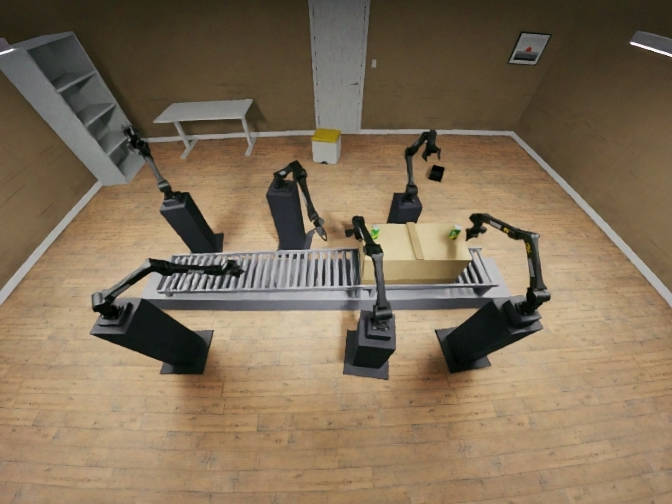

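Call:
execute_actions --actions '[{"arm1":{"joints":{"joint1_rad":0.12,"joint6_rad":1.7,"joint4_rad":-1.15}},"arm2":{"joints":{"joint1_rad":0.36,"joint6_rad":-1.35,"joint2_rad":2.49}}}]' --cameras '[]'

Call:
execute_actions --actions '[{"arm1":{"joints":{"joint1_rad":0.24,"joint6_rad":1.8}},"arm2":{"joints":{"joint1_rad":0.48,"joint6_rad":-1.2}}}]' --cameras '[]'

Call:
execute_actions --actions '[{"arm1":{"joints":{"joint1_rad":0.36,"joint6_rad":1.95}},"arm2":{"joints":{"joint1_rad":0.6,"joint6_rad":-1.05}}}]' --cameras '["cam_high","arm1_cam_wrist","arm2_cam_wrist"]'

Scene clock: 14.90 s.
Motor temperatures (°C, as the motors report them): arm1=[26 32 30 29 28 29] | arm2=[27 31 33 29 28 26] | arm3=[29 35 32 27 29 29] | arm4=[28 26 29 28 29 27] | arm5=[29 33 31 28 29 29] | arm6=[27 28 30 28 27 28]
arm1.joint_positions: joint1_rad=+0.110 joint2_rad=+2.566 joint3_rad=+2.117 joint4_rad=-1.159 joint5_rad=-0.196 joint6_rad=+1.695 gripper_m=+0.000
arm1.joint_status: all done
arm1.hand: x=-1.0421 y=-0.0156 z=+0.8235 quat_wxyz=(+0.029, -0.994, -0.036, -0.096) (m; scene frame)
arm2.joint_positions: joint1_rad=+0.368 joint2_rad=+2.488 joint3_rad=+2.192 joint4_rad=-1.375 joint5_rad=+0.199 joint6_rad=-1.365 gripper_m=+0.000
arm2.joint_status: all done
arm2.hand: x=-0.1672 y=-0.0152 z=+0.7673 quat_wxyz=(+0.103, +0.009, -0.994, -0.029) (m; scene frame)
arm3.joint_positions: joint1_rad=-0.927 joint2_rad=+2.942 joint3_rad=+2.119 joint4_rad=+0.006 joint5_rad=-0.003 joint6_rad=-2.041 gripper_m=+0.000
arm3.joint_status: not commanded
arm3.hand: x=+0.7653 y=+0.1171 z=+0.6286 quat_wxyz=(+0.233, -0.207, -0.908, +0.280) (m; scene frame)
arm4.joint_positions: joint1_rad=+0.401 joint2_rad=+0.492 joint3_rad=+1.360 joint4_rad=-1.289 joint5_rad=-0.072 joint6_rad=-0.491 gripper_m=+0.095
arm4.joint_status: not commanded
arm4.hand: x=+1.4879 y=-0.5145 z=+1.4003 quat_wxyz=(-0.343, +0.820, -0.170, -0.425) (m; scene frame)
arm5.joint_positions: joint1_rad=+0.846 joint2_rad=+2.437 joint3_rad=+1.239 joint4_rad=+0.426 joint5_rad=+0.000 joint6_rad=+1.984 gripper_m=+0.001
arm5.joint_status: not commanded
arm5.hand: x=+0.0510 y=-0.1360 z=+0.7146 quat_wxyz=(+0.200, +0.133, -0.913, -0.330) (m; scene frame)
arm6.joint_positions: joint1_rad=-0.027 joint2_rad=+0.632 joint3_rad=+1.457 joint4_rad=-1.190 joint5_rad=-0.010 joint6_rad=+0.208 gripper_m=+0.095
arm6.joint_status: not commanded
arm6.hand: x=-0.8000 y=-0.4238 z=+1.3095 quat_wxyz=(-0.353, +0.519, -0.634, -0.451) (m; scene frame)
pictures: none
No camera images: the call's "cameras" was empty. Leave "cameras" out to get every camera's image.

Scene clock: 16.90 s.
Motor temperatures (°C, as the motors report them): arm1=[26 33 30 29 28 29] | arm2=[27 31 33 29 28 26] | arm3=[29 36 32 27 29 29] | arm4=[28 26 30 28 29 27] | arm5=[29 33 31 28 29 29] | arm6=[27 28 31 28 27 28]
arm1.joint_positions: joint1_rad=+0.236 joint2_rad=+2.566 joint3_rad=+2.117 joint4_rad=-1.159 joint5_rad=-0.196 joint6_rad=+1.799 gripper_m=+0.000
arm1.joint_status: all done
arm1.hand: x=-0.9563 y=+0.0116 z=+0.8238 quat_wxyz=(+0.039, -0.994, -0.047, -0.092) (m; scene frame)
arm2.joint_positions: joint1_rad=+0.501 joint2_rad=+2.488 joint3_rad=+2.192 joint4_rad=-1.375 joint5_rad=+0.192 joint6_rad=-1.212 gripper_m=+0.000
arm2.joint_status: all done
arm2.hand: x=-0.0748 y=+0.0066 z=+0.7679 quat_wxyz=(+0.103, -0.001, -0.995, -0.015) (m; scene frame)
arm3.joint_positions: joint1_rad=-0.927 joint2_rad=+2.942 joint3_rad=+2.119 joint4_rad=+0.006 joint5_rad=-0.003 joint6_rad=-2.041 gripper_m=+0.000
arm3.joint_status: not commanded
arm3.hand: x=+0.7653 y=+0.1171 z=+0.6286 quat_wxyz=(+0.233, -0.207, -0.908, +0.280) (m; scene frame)
arm4.joint_positions: joint1_rad=+0.401 joint2_rad=+0.492 joint3_rad=+1.360 joint4_rad=-1.289 joint5_rad=-0.072 joint6_rad=-0.491 gripper_m=+0.095
arm4.joint_status: not commanded
arm4.hand: x=+1.4879 y=-0.5145 z=+1.4003 quat_wxyz=(-0.343, +0.820, -0.170, -0.425) (m; scene frame)
arm5.joint_positions: joint1_rad=+0.846 joint2_rad=+2.437 joint3_rad=+1.239 joint4_rad=+0.426 joint5_rad=+0.000 joint6_rad=+1.984 gripper_m=+0.001
arm5.joint_status: not commanded
arm5.hand: x=+0.0510 y=-0.1360 z=+0.7146 quat_wxyz=(+0.200, +0.133, -0.913, -0.330) (m; scene frame)
arm6.joint_positions: joint1_rad=-0.027 joint2_rad=+0.632 joint3_rad=+1.457 joint4_rad=-1.190 joint5_rad=-0.010 joint6_rad=+0.208 gripper_m=+0.095
arm6.joint_status: not commanded
arm6.hand: x=-0.8000 y=-0.4238 z=+1.3095 quat_wxyz=(-0.353, +0.519, -0.634, -0.451) (m; scene frame)
pictures: none
No camera images: the call's "cameras" was empty. Leave "cameras" out to get every camera's image.

Scene clock: 19.03 s.
Motor temperatures (°C, as the motors report them): arm1=[26 33 31 29 28 29] | arm2=[27 31 34 29 28 26] | arm3=[29 36 33 27 29 29] | arm4=[28 26 30 28 29 27] | arm5=[29 33 31 28 29 29] | arm6=[27 28 31 28 27 28]
arm1.joint_positions: joint1_rad=+0.355 joint2_rad=+2.565 joint3_rad=+2.117 joint4_rad=-1.160 joint5_rad=-0.196 joint6_rad=+1.945 gripper_m=+0.000
arm1.joint_status: all done
arm1.hand: x=-0.8797 y=+0.0471 z=+0.8242 quat_wxyz=(+0.051, -0.994, -0.033, -0.085) (m; scene frame)
arm2.joint_positions: joint1_rad=+0.619 joint2_rad=+2.488 joint3_rad=+2.192 joint4_rad=-1.375 joint5_rad=+0.192 joint6_rad=-1.061 gripper_m=+0.000
arm2.joint_status: all done
arm2.hand: x=+0.0030 y=+0.0358 z=+0.7686 quat_wxyz=(+0.104, -0.018, -0.994, +0.000) (m; scene frame)
arm3.joint_positions: joint1_rad=-0.927 joint2_rad=+2.942 joint3_rad=+2.119 joint4_rad=+0.006 joint5_rad=-0.003 joint6_rad=-2.041 gripper_m=+0.000
arm3.joint_status: not commanded
arm3.hand: x=+0.7653 y=+0.1171 z=+0.6286 quat_wxyz=(+0.233, -0.207, -0.908, +0.280) (m; scene frame)
arm4.joint_positions: joint1_rad=+0.401 joint2_rad=+0.492 joint3_rad=+1.360 joint4_rad=-1.289 joint5_rad=-0.072 joint6_rad=-0.491 gripper_m=+0.095
arm4.joint_status: not commanded
arm4.hand: x=+1.4879 y=-0.5145 z=+1.4003 quat_wxyz=(-0.343, +0.820, -0.170, -0.425) (m; scene frame)
arm5.joint_positions: joint1_rad=+0.846 joint2_rad=+2.437 joint3_rad=+1.239 joint4_rad=+0.426 joint5_rad=+0.000 joint6_rad=+1.984 gripper_m=+0.001
arm5.joint_status: not commanded
arm5.hand: x=+0.0510 y=-0.1360 z=+0.7146 quat_wxyz=(+0.200, +0.133, -0.913, -0.330) (m; scene frame)
arm6.joint_positions: joint1_rad=-0.027 joint2_rad=+0.632 joint3_rad=+1.457 joint4_rad=-1.190 joint5_rad=-0.010 joint6_rad=+0.208 gripper_m=+0.095
arm6.joint_status: not commanded
arm6.hand: x=-0.8000 y=-0.4238 z=+1.3095 quat_wxyz=(-0.353, +0.519, -0.634, -0.451) (m; scene frame)
pictures: arm1_cam_wrist, arm2_cam_wrist, cam_high
camera_calibration (this result's frames):
arm1_cam_wrist: T_world_to_cam=[[-0.0729958, 0.992613, 0.0969112, -0.189659], [0.703497, -0.0176315, 0.71048, 0.0406152], [0.70694, 0.120039, -0.697012, 1.31604], [0, 0, 0, 1]] pos_world=[-0.972777, 0.030998, 0.906819]
arm2_cam_wrist: T_world_to_cam=[[-0.0323424, -0.999349, -0.0159966, 0.0524562], [-0.664959, 0.00956602, 0.746819, -0.56916], [-0.74618, 0.034791, -0.664835, 0.635174], [0, 0, 0, 1]] pos_world=[0.0971825, 0.0357683, 0.848185]
Images, in order (width x height): arm1_cam_wrist 504x504, arm2_cam_wrist 504x504, cam_high 672x504.

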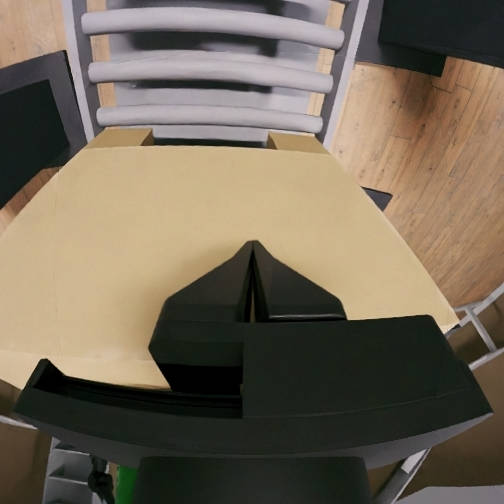

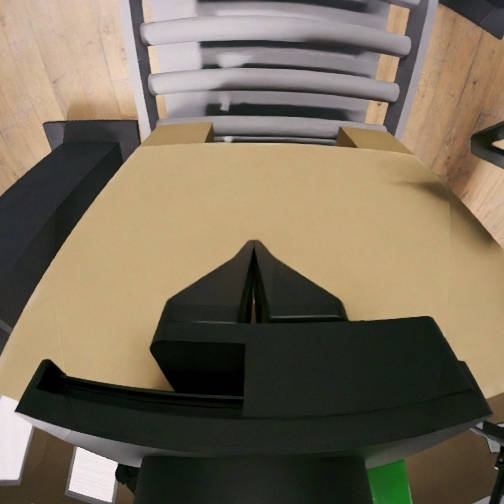

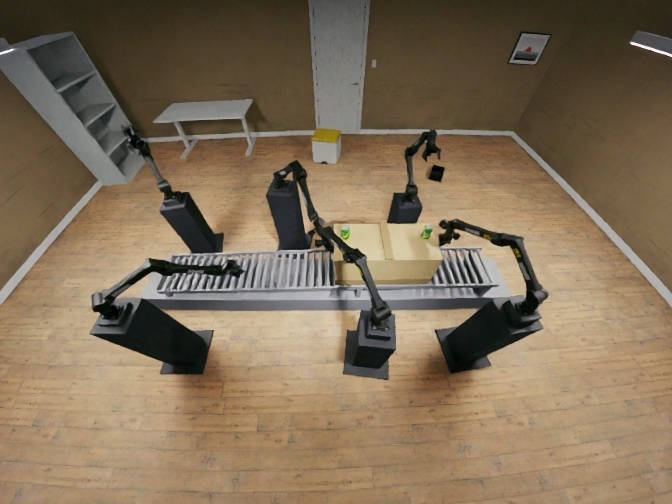

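Call:
execute_actions --actions '[{"arm1":{"joints":{"joint1_rad":0.45}},"arm2":{"joints":{"joint1_rad":0.7}}}]' --cameras '[]'

Call:
execute_actions --actions '[{"arm2":{"joints":{"joint1_rad":1.7,"joint2_rad":1.7,"joint3_rad":1.8}},"arm5":{"joints":{"joint1_rad":0.74}},"arm1":{"joints":{"joint1_rad":0.5,"joint4_rad":-0.9}}}]' --cameras '["cam_high","arm1_cam_wrist"]'

Scene clock: 21.50 s.
Motor temperatures (°C, as the motors report them): arm1=[26 33 31 29 28 29] | arm2=[27 32 34 29 28 26] | arm3=[29 36 33 27 29 29] | arm4=[28 26 30 28 29 27] | arm5=[29 33 31 28 29 29] | arm6=[27 28 31 28 27 28]
arm1.joint_positions: joint1_rad=+0.447 joint2_rad=+2.565 joint3_rad=+2.117 joint4_rad=-1.162 joint5_rad=-0.196 joint6_rad=+1.950 gripper_m=+0.000
arm1.joint_status: all done
arm1.hand: x=-0.8236 y=+0.0808 z=+0.8242 quat_wxyz=(+0.056, -0.992, -0.076, -0.082) (m; scene frame)
arm2.joint_positions: joint1_rad=+0.781 joint2_rad=+2.488 joint3_rad=+2.223 joint4_rad=-1.345 joint5_rad=+0.170 joint6_rad=-1.052 gripper_m=+0.000
arm2.joint_status: joint1_rad off_target (ended at +0.781, target +0.700)
arm2.hand: x=+0.1168 y=+0.0777 z=+0.7795 quat_wxyz=(+0.078, +0.055, -0.995, +0.029) (m; scene frame)
arm3.joint_positions: joint1_rad=-0.927 joint2_rad=+2.942 joint3_rad=+2.119 joint4_rad=+0.006 joint5_rad=-0.003 joint6_rad=-2.041 gripper_m=+0.000
arm3.joint_status: not commanded
arm3.hand: x=+0.7652 y=+0.1170 z=+0.6287 quat_wxyz=(+0.233, -0.207, -0.908, +0.280) (m; scene frame)
arm4.joint_positions: joint1_rad=+0.401 joint2_rad=+0.492 joint3_rad=+1.360 joint4_rad=-1.289 joint5_rad=-0.072 joint6_rad=-0.491 gripper_m=+0.095
arm4.joint_status: not commanded
arm4.hand: x=+1.4879 y=-0.5145 z=+1.4003 quat_wxyz=(-0.343, +0.820, -0.170, -0.425) (m; scene frame)
arm5.joint_positions: joint1_rad=+0.792 joint2_rad=+2.439 joint3_rad=+1.205 joint4_rad=+0.426 joint5_rad=+0.016 joint6_rad=+1.996 gripper_m=+0.001
arm5.joint_status: not commanded
arm5.hand: x=+0.0931 y=-0.1267 z=+0.7034 quat_wxyz=(+0.178, +0.100, -0.924, -0.325) (m; scene frame)
arm6.joint_positions: joint1_rad=-0.027 joint2_rad=+0.632 joint3_rad=+1.457 joint4_rad=-1.190 joint5_rad=-0.010 joint6_rad=+0.208 gripper_m=+0.095
arm6.joint_status: not commanded
arm6.hand: x=-0.8000 y=-0.4238 z=+1.3095 quat_wxyz=(-0.353, +0.519, -0.634, -0.451) (m; scene frame)
pictures: none
No camera images: the call's "cameras" was empty. Leave "cameras" out to get every camera's image.

Scene clock: 23.43 s.
Motor temperatures (°C, as the motors report them): arm1=[26 33 31 29 28 29] | arm2=[27 32 34 29 28 26] | arm3=[29 36 33 27 29 29] | arm4=[28 26 30 28 29 27] | arm5=[30 33 32 28 29 29] | arm6=[27 28 31 28 27 28]
arm1.joint_positions: joint1_rad=+0.503 joint2_rad=+2.565 joint3_rad=+2.117 joint4_rad=-0.914 joint5_rad=-0.197 joint6_rad=+1.950 gripper_m=+0.000
arm1.joint_status: all done
arm1.hand: x=-0.7572 y=+0.0543 z=+0.8299 quat_wxyz=(-0.051, -0.982, -0.116, -0.137) (m; scene frame)
arm2.joint_positions: joint1_rad=+1.707 joint2_rad=+1.699 joint3_rad=+1.797 joint4_rad=-1.367 joint5_rad=+0.197 joint6_rad=-1.052 gripper_m=+0.000
arm2.joint_status: all done
arm2.hand: x=+0.3034 y=+0.6350 z=+1.1216 quat_wxyz=(-0.083, +0.472, -0.863, +0.161) (m; scene frame)
arm3.joint_positions: joint1_rad=-0.927 joint2_rad=+2.942 joint3_rad=+2.119 joint4_rad=+0.006 joint5_rad=-0.003 joint6_rad=-2.041 gripper_m=+0.000
arm3.joint_status: not commanded
arm3.hand: x=+0.7653 y=+0.1171 z=+0.6286 quat_wxyz=(+0.233, -0.207, -0.908, +0.280) (m; scene frame)
arm4.joint_positions: joint1_rad=+0.401 joint2_rad=+0.492 joint3_rad=+1.360 joint4_rad=-1.289 joint5_rad=-0.072 joint6_rad=-0.491 gripper_m=+0.095
arm4.joint_status: not commanded
arm4.hand: x=+1.4879 y=-0.5145 z=+1.4003 quat_wxyz=(-0.343, +0.820, -0.170, -0.425) (m; scene frame)
arm5.joint_positions: joint1_rad=+0.596 joint2_rad=+2.447 joint3_rad=+1.167 joint4_rad=+0.427 joint5_rad=+0.050 joint6_rad=+1.984 gripper_m=+0.001
arm5.joint_status: joint1_rad off_target (ended at +0.596, target +0.740)
arm5.hand: x=+0.2176 y=-0.0796 z=+0.6897 quat_wxyz=(+0.120, +0.010, -0.936, -0.330) (m; scene frame)
arm6.joint_positions: joint1_rad=-0.027 joint2_rad=+0.632 joint3_rad=+1.457 joint4_rad=-1.190 joint5_rad=-0.010 joint6_rad=+0.208 gripper_m=+0.095
arm6.joint_status: not commanded
arm6.hand: x=-0.8000 y=-0.4238 z=+1.3095 quat_wxyz=(-0.353, +0.519, -0.634, -0.451) (m; scene frame)
pictures: arm1_cam_wrist, cam_high
camera_calibration (this result's frames):
arm1_cam_wrist: T_world_to_cam=[[-0.211766, 0.96843, -0.131526, -0.102629], [0.597801, 0.23482, 0.766481, -0.189705], [0.773168, 0.0836878, -0.628655, 1.228], [0, 0, 0, 1]] pos_world=[-0.857781, 0.0411666, 0.903898]
Images, in order (width x height): arm1_cam_wrist 504x504, cam_high 672x504.

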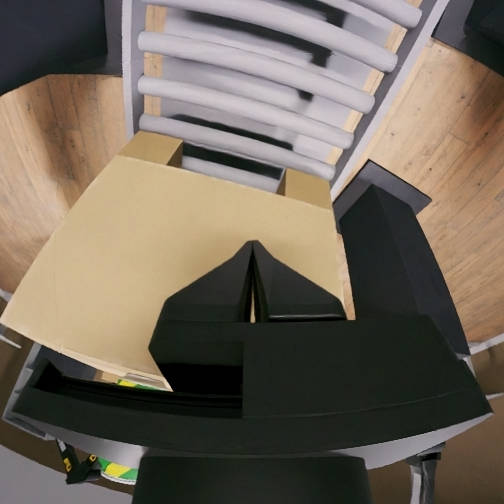

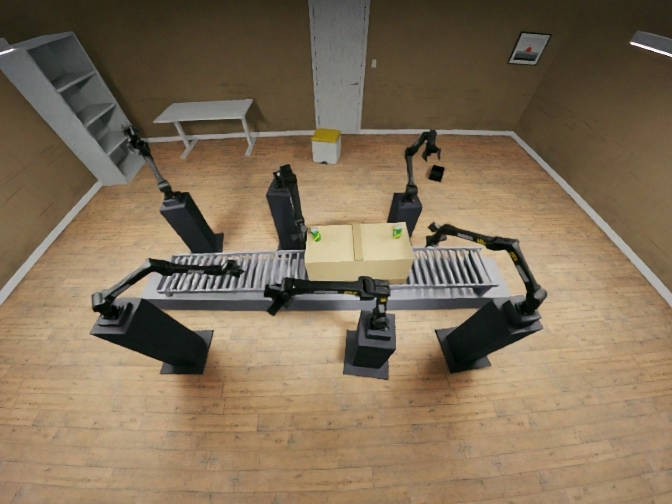

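Heavier load, same sequence.

Call:
execute_actions --actions '[{"arm5":{"joints":{"joint1_rad":0.6,"joint3_rad":1.35,"joint4_rad":0.1,"joint5_rad":-0.12,"joint6_rad":1.9}},"arm1":{"joints":{"joint1_rad":-0.3,"joint2_rad":1.5,"joint3_rad":1.4}}}]' --cameras '[]'

Call:
execute_actions --actions '[{"arm5":{"joints":{"joint1_rad":0.46,"joint3_rad":1.47,"joint4_rad":-0.25,"joint5_rad":-0.25,"joint6_rad":1.72}}}]' --cameras '[]'

Call:
execute_actions --actions '[{"arm5":{"joints":{"joint1_rad":0.32,"joint2_rad":2.49,"joint3_rad":1.57,"joint4_rad":-0.5,"joint6_rad":1.58}}}]' --cameras '[]'

Call:
execute_actions --actions '[{"arm5":{"joints":{"joint1_rad":0.18,"joint4_rad":-0.6,"joint6_rad":1.45}}}]' --cameras '[]'

Call:
execute_actions --actions '[{"arm5":{"joints":{"joint1_rad":0.04,"joint6_rad":1.33,"joint4_rad":-0.66}}}]' --cameras '["arm5_cam_wrist","cam_high","arm4_cam_wrist"]'

Scene clock: 26.43 s.
Motor temperatures (°C, as the motors report them): arm1=[26 33 31 29 28 29] | arm2=[27 32 34 29 28 26] | arm3=[29 37 33 27 29 29] | arm4=[28 26 30 28 29 27] | arm5=[30 33 32 28 30 29] | arm6=[27 28 31 28 27 28]
arm1.joint_positions: joint1_rad=-0.307 joint2_rad=+1.487 joint3_rad=+1.409 joint4_rad=-0.901 joint5_rad=-0.197 joint6_rad=+1.950 gripper_m=+0.000
arm1.joint_status: all done
arm1.hand: x=-1.3088 y=+0.1120 z=+1.2314 quat_wxyz=(-0.285, -0.917, +0.253, -0.121) (m; scene frame)
arm2.joint_positions: joint1_rad=+1.707 joint2_rad=+1.699 joint3_rad=+1.797 joint4_rad=-1.367 joint5_rad=+0.197 joint6_rad=-1.052 gripper_m=+0.000
arm2.joint_status: not commanded
arm2.hand: x=+0.3034 y=+0.6350 z=+1.1216 quat_wxyz=(-0.083, +0.472, -0.863, +0.161) (m; scene frame)
arm3.joint_positions: joint1_rad=-0.927 joint2_rad=+2.942 joint3_rad=+2.119 joint4_rad=+0.006 joint5_rad=-0.003 joint6_rad=-2.041 gripper_m=+0.000
arm3.joint_status: not commanded
arm3.hand: x=+0.7653 y=+0.1171 z=+0.6286 quat_wxyz=(+0.233, -0.207, -0.908, +0.280) (m; scene frame)
arm4.joint_positions: joint1_rad=+0.401 joint2_rad=+0.492 joint3_rad=+1.360 joint4_rad=-1.289 joint5_rad=-0.072 joint6_rad=-0.491 gripper_m=+0.095
arm4.joint_status: not commanded
arm4.hand: x=+1.4879 y=-0.5145 z=+1.4003 quat_wxyz=(-0.343, +0.820, -0.170, -0.425) (m; scene frame)
arm5.joint_positions: joint1_rad=+0.492 joint2_rad=+2.452 joint3_rad=+1.293 joint4_rad=+0.083 joint5_rad=-0.082 joint6_rad=+1.912 gripper_m=+0.001
arm5.joint_status: joint1_rad time_out (moved -0.104 of +0.004); joint5_rad time_out (moved -0.132 of -0.170); the others done
arm5.on_its_own: joint1_rad reads +0.492 and still pushes toward +0.600 since a time_out; joint5_rad reads -0.082 and still pushes toward -0.120 since a time_out
arm5.hand: x=+0.2573 y=-0.0641 z=+0.6733 quat_wxyz=(+0.114, +0.013, -0.969, -0.218) (m; scene frame)
arm6.joint_positions: joint1_rad=-0.027 joint2_rad=+0.632 joint3_rad=+1.457 joint4_rad=-1.190 joint5_rad=-0.010 joint6_rad=+0.208 gripper_m=+0.095
arm6.joint_status: not commanded
arm6.hand: x=-0.8000 y=-0.4238 z=+1.3095 quat_wxyz=(-0.353, +0.519, -0.634, -0.451) (m; scene frame)
pictures: none
No camera images: the call's "cameras" was empty. Leave "cameras" out to get every camera's image.

not run: a stop came earlier in this reply.

not run: a stop came earlier in this reply.

not run: a stop came earlier in this reply.

not run: a stop came earlier in this reply.

Call:
execute_actions --actions '[{"arm5":{"joints":{"joint1_rad":0.46,"joint3_rad":1.47,"joint4_rad":-0.25,"joint5_rad":-0.25,"joint6_rad":1.72}}}]' --cameras '[]'

Call:
execute_actions --actions '[{"arm5":{"joints":{"joint1_rad":0.3,"joint2_rad":2.49,"joint3_rad":1.57,"joint4_rad":-0.5,"joint6_rad":1.58}}}]' --cameras '[]'

Call:
execute_actions --actions '[{"arm5":{"joints":{"joint1_rad":0.14,"joint4_rad":-0.6,"joint6_rad":1.45}}}]' --cameras '[]'

Call:
execute_actions --actions '[{"arm5":{"joints":{"joint1_rad":-0.02,"joint6_rad":1.3,"joint4_rad":-0.66}}}]' --cameras '["arm5_cam_wrist","cam_high","arm4_cam_wrist"]'

Scene clock: 29.43 s.
Motor temperatures (°C, as the motors report them): arm1=[26 33 31 29 28 29] | arm2=[27 31 34 29 28 26] | arm3=[29 37 33 27 29 29] | arm4=[28 26 30 28 29 27] | arm5=[30 34 32 28 30 29] | arm6=[27 28 31 28 27 28]
arm1.joint_positions: joint1_rad=-0.307 joint2_rad=+1.487 joint3_rad=+1.409 joint4_rad=-0.901 joint5_rad=-0.197 joint6_rad=+1.950 gripper_m=+0.000
arm1.joint_status: not commanded
arm1.hand: x=-1.3088 y=+0.1120 z=+1.2314 quat_wxyz=(-0.285, -0.917, +0.253, -0.121) (m; scene frame)
arm2.joint_positions: joint1_rad=+1.707 joint2_rad=+1.699 joint3_rad=+1.797 joint4_rad=-1.367 joint5_rad=+0.197 joint6_rad=-1.052 gripper_m=+0.000
arm2.joint_status: not commanded
arm2.hand: x=+0.3034 y=+0.6350 z=+1.1216 quat_wxyz=(-0.083, +0.472, -0.863, +0.161) (m; scene frame)
arm3.joint_positions: joint1_rad=-0.927 joint2_rad=+2.942 joint3_rad=+2.119 joint4_rad=+0.006 joint5_rad=-0.003 joint6_rad=-2.041 gripper_m=+0.000
arm3.joint_status: not commanded
arm3.hand: x=+0.7653 y=+0.1171 z=+0.6286 quat_wxyz=(+0.233, -0.207, -0.908, +0.280) (m; scene frame)
arm4.joint_positions: joint1_rad=+0.401 joint2_rad=+0.492 joint3_rad=+1.360 joint4_rad=-1.289 joint5_rad=-0.072 joint6_rad=-0.491 gripper_m=+0.095
arm4.joint_status: not commanded
arm4.hand: x=+1.4879 y=-0.5145 z=+1.4003 quat_wxyz=(-0.343, +0.820, -0.170, -0.425) (m; scene frame)
arm5.joint_positions: joint1_rad=+0.310 joint2_rad=+2.458 joint3_rad=+1.426 joint4_rad=-0.265 joint5_rad=-0.200 joint6_rad=+1.740 gripper_m=+0.000
arm5.joint_status: joint1_rad time_out (moved -0.183 of -0.032); joint5_rad time_out (moved -0.118 of -0.168); the others done
arm5.on_its_own: joint1_rad reads +0.310 and still pushes toward +0.460 since a time_out; joint5_rad reads -0.200 and still pushes toward -0.250 since a time_out
arm5.hand: x=+0.3485 y=-0.0424 z=+0.6776 quat_wxyz=(+0.114, +0.011, -0.986, -0.119) (m; scene frame)
arm6.joint_positions: joint1_rad=-0.027 joint2_rad=+0.632 joint3_rad=+1.457 joint4_rad=-1.190 joint5_rad=-0.010 joint6_rad=+0.208 gripper_m=+0.095
arm6.joint_status: not commanded
arm6.hand: x=-0.8000 y=-0.4238 z=+1.3095 quat_wxyz=(-0.353, +0.519, -0.634, -0.451) (m; scene frame)
pictures: none
No camera images: the call's "cameras" was empty. Leave "cameras" out to get every camera's image.

not run: a stop came earlier in this reply.

not run: a stop came earlier in this reply.

not run: a stop came earlier in this reply.

Call:
execute_actions --actions '[{"arm5":{"joints":{"joint1_rad":0.32,"joint2_rad":2.47,"joint3_rad":1.57,"joint4_rad":-0.5,"joint6_rad":1.58}}}]' --cameras '["cam_high"]'

Call:
execute_actions --actions '[{"arm5":{"joints":{"joint1_rad":0.18,"joint4_rad":-0.6,"joint6_rad":1.45}}}]' --cameras '[]'

Call:
execute_actions --actions '[{"arm5":{"joints":{"joint1_rad":0.04,"joint6_rad":1.3,"joint4_rad":-0.66}}}]' --cameras '["arm5_cam_wrist","cam_high","arm4_cam_wrist"]'

Scene clock: 32.00 s.
Motor temperatures (°C, as the motors report them): arm1=[26 33 32 29 27 29] | arm2=[27 31 34 29 28 26] | arm3=[29 37 34 27 29 29] | arm4=[28 26 30 28 29 27] | arm5=[30 34 32 28 31 29] | arm6=[27 28 32 28 27 28]
arm1.joint_positions: joint1_rad=-0.307 joint2_rad=+1.487 joint3_rad=+1.409 joint4_rad=-0.901 joint5_rad=-0.197 joint6_rad=+1.950 gripper_m=+0.000
arm1.joint_status: not commanded
arm1.hand: x=-1.3088 y=+0.1120 z=+1.2314 quat_wxyz=(-0.285, -0.917, +0.253, -0.121) (m; scene frame)
arm2.joint_positions: joint1_rad=+1.707 joint2_rad=+1.699 joint3_rad=+1.797 joint4_rad=-1.367 joint5_rad=+0.197 joint6_rad=-1.052 gripper_m=+0.000
arm2.joint_status: not commanded
arm2.hand: x=+0.3034 y=+0.6350 z=+1.1216 quat_wxyz=(-0.083, +0.472, -0.863, +0.161) (m; scene frame)
arm3.joint_positions: joint1_rad=-0.927 joint2_rad=+2.942 joint3_rad=+2.119 joint4_rad=+0.006 joint5_rad=-0.003 joint6_rad=-2.041 gripper_m=+0.000
arm3.joint_status: not commanded
arm3.hand: x=+0.7653 y=+0.1171 z=+0.6286 quat_wxyz=(+0.233, -0.207, -0.908, +0.280) (m; scene frame)
arm4.joint_positions: joint1_rad=+0.401 joint2_rad=+0.492 joint3_rad=+1.360 joint4_rad=-1.289 joint5_rad=-0.072 joint6_rad=-0.491 gripper_m=+0.095
arm4.joint_status: not commanded
arm4.hand: x=+1.4879 y=-0.5145 z=+1.4003 quat_wxyz=(-0.343, +0.820, -0.170, -0.425) (m; scene frame)
arm5.joint_positions: joint1_rad=+0.174 joint2_rad=+2.467 joint3_rad=+1.526 joint4_rad=-0.514 joint5_rad=-0.192 joint6_rad=+1.596 gripper_m=+0.000
arm5.joint_status: joint1_rad time_out (moved -0.136 of +0.010); the others done
arm5.on_its_own: joint1_rad reads +0.174 and still pushes toward +0.320 since a time_out; joint5_rad reads -0.192 and still pushes toward -0.250 since a time_out
arm5.hand: x=+0.4332 y=-0.0373 z=+0.6866 quat_wxyz=(+0.091, +0.006, -0.994, -0.056) (m; scene frame)
arm6.joint_positions: joint1_rad=-0.027 joint2_rad=+0.632 joint3_rad=+1.457 joint4_rad=-1.190 joint5_rad=-0.010 joint6_rad=+0.208 gripper_m=+0.095
arm6.joint_status: not commanded
arm6.hand: x=-0.8000 y=-0.4238 z=+1.3095 quat_wxyz=(-0.353, +0.519, -0.634, -0.451) (m; scene frame)
pictures: cam_high
Images, in order (width x height): cam_high 672x504.

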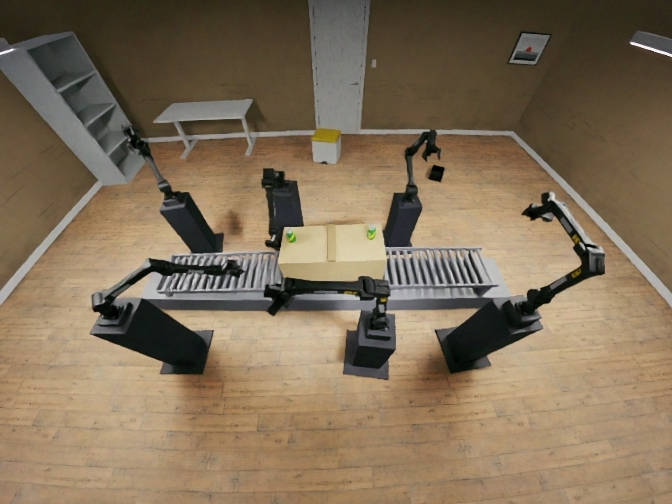

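not run: a stop came earlier in this reply.

not run: a stop came earlier in this reply.


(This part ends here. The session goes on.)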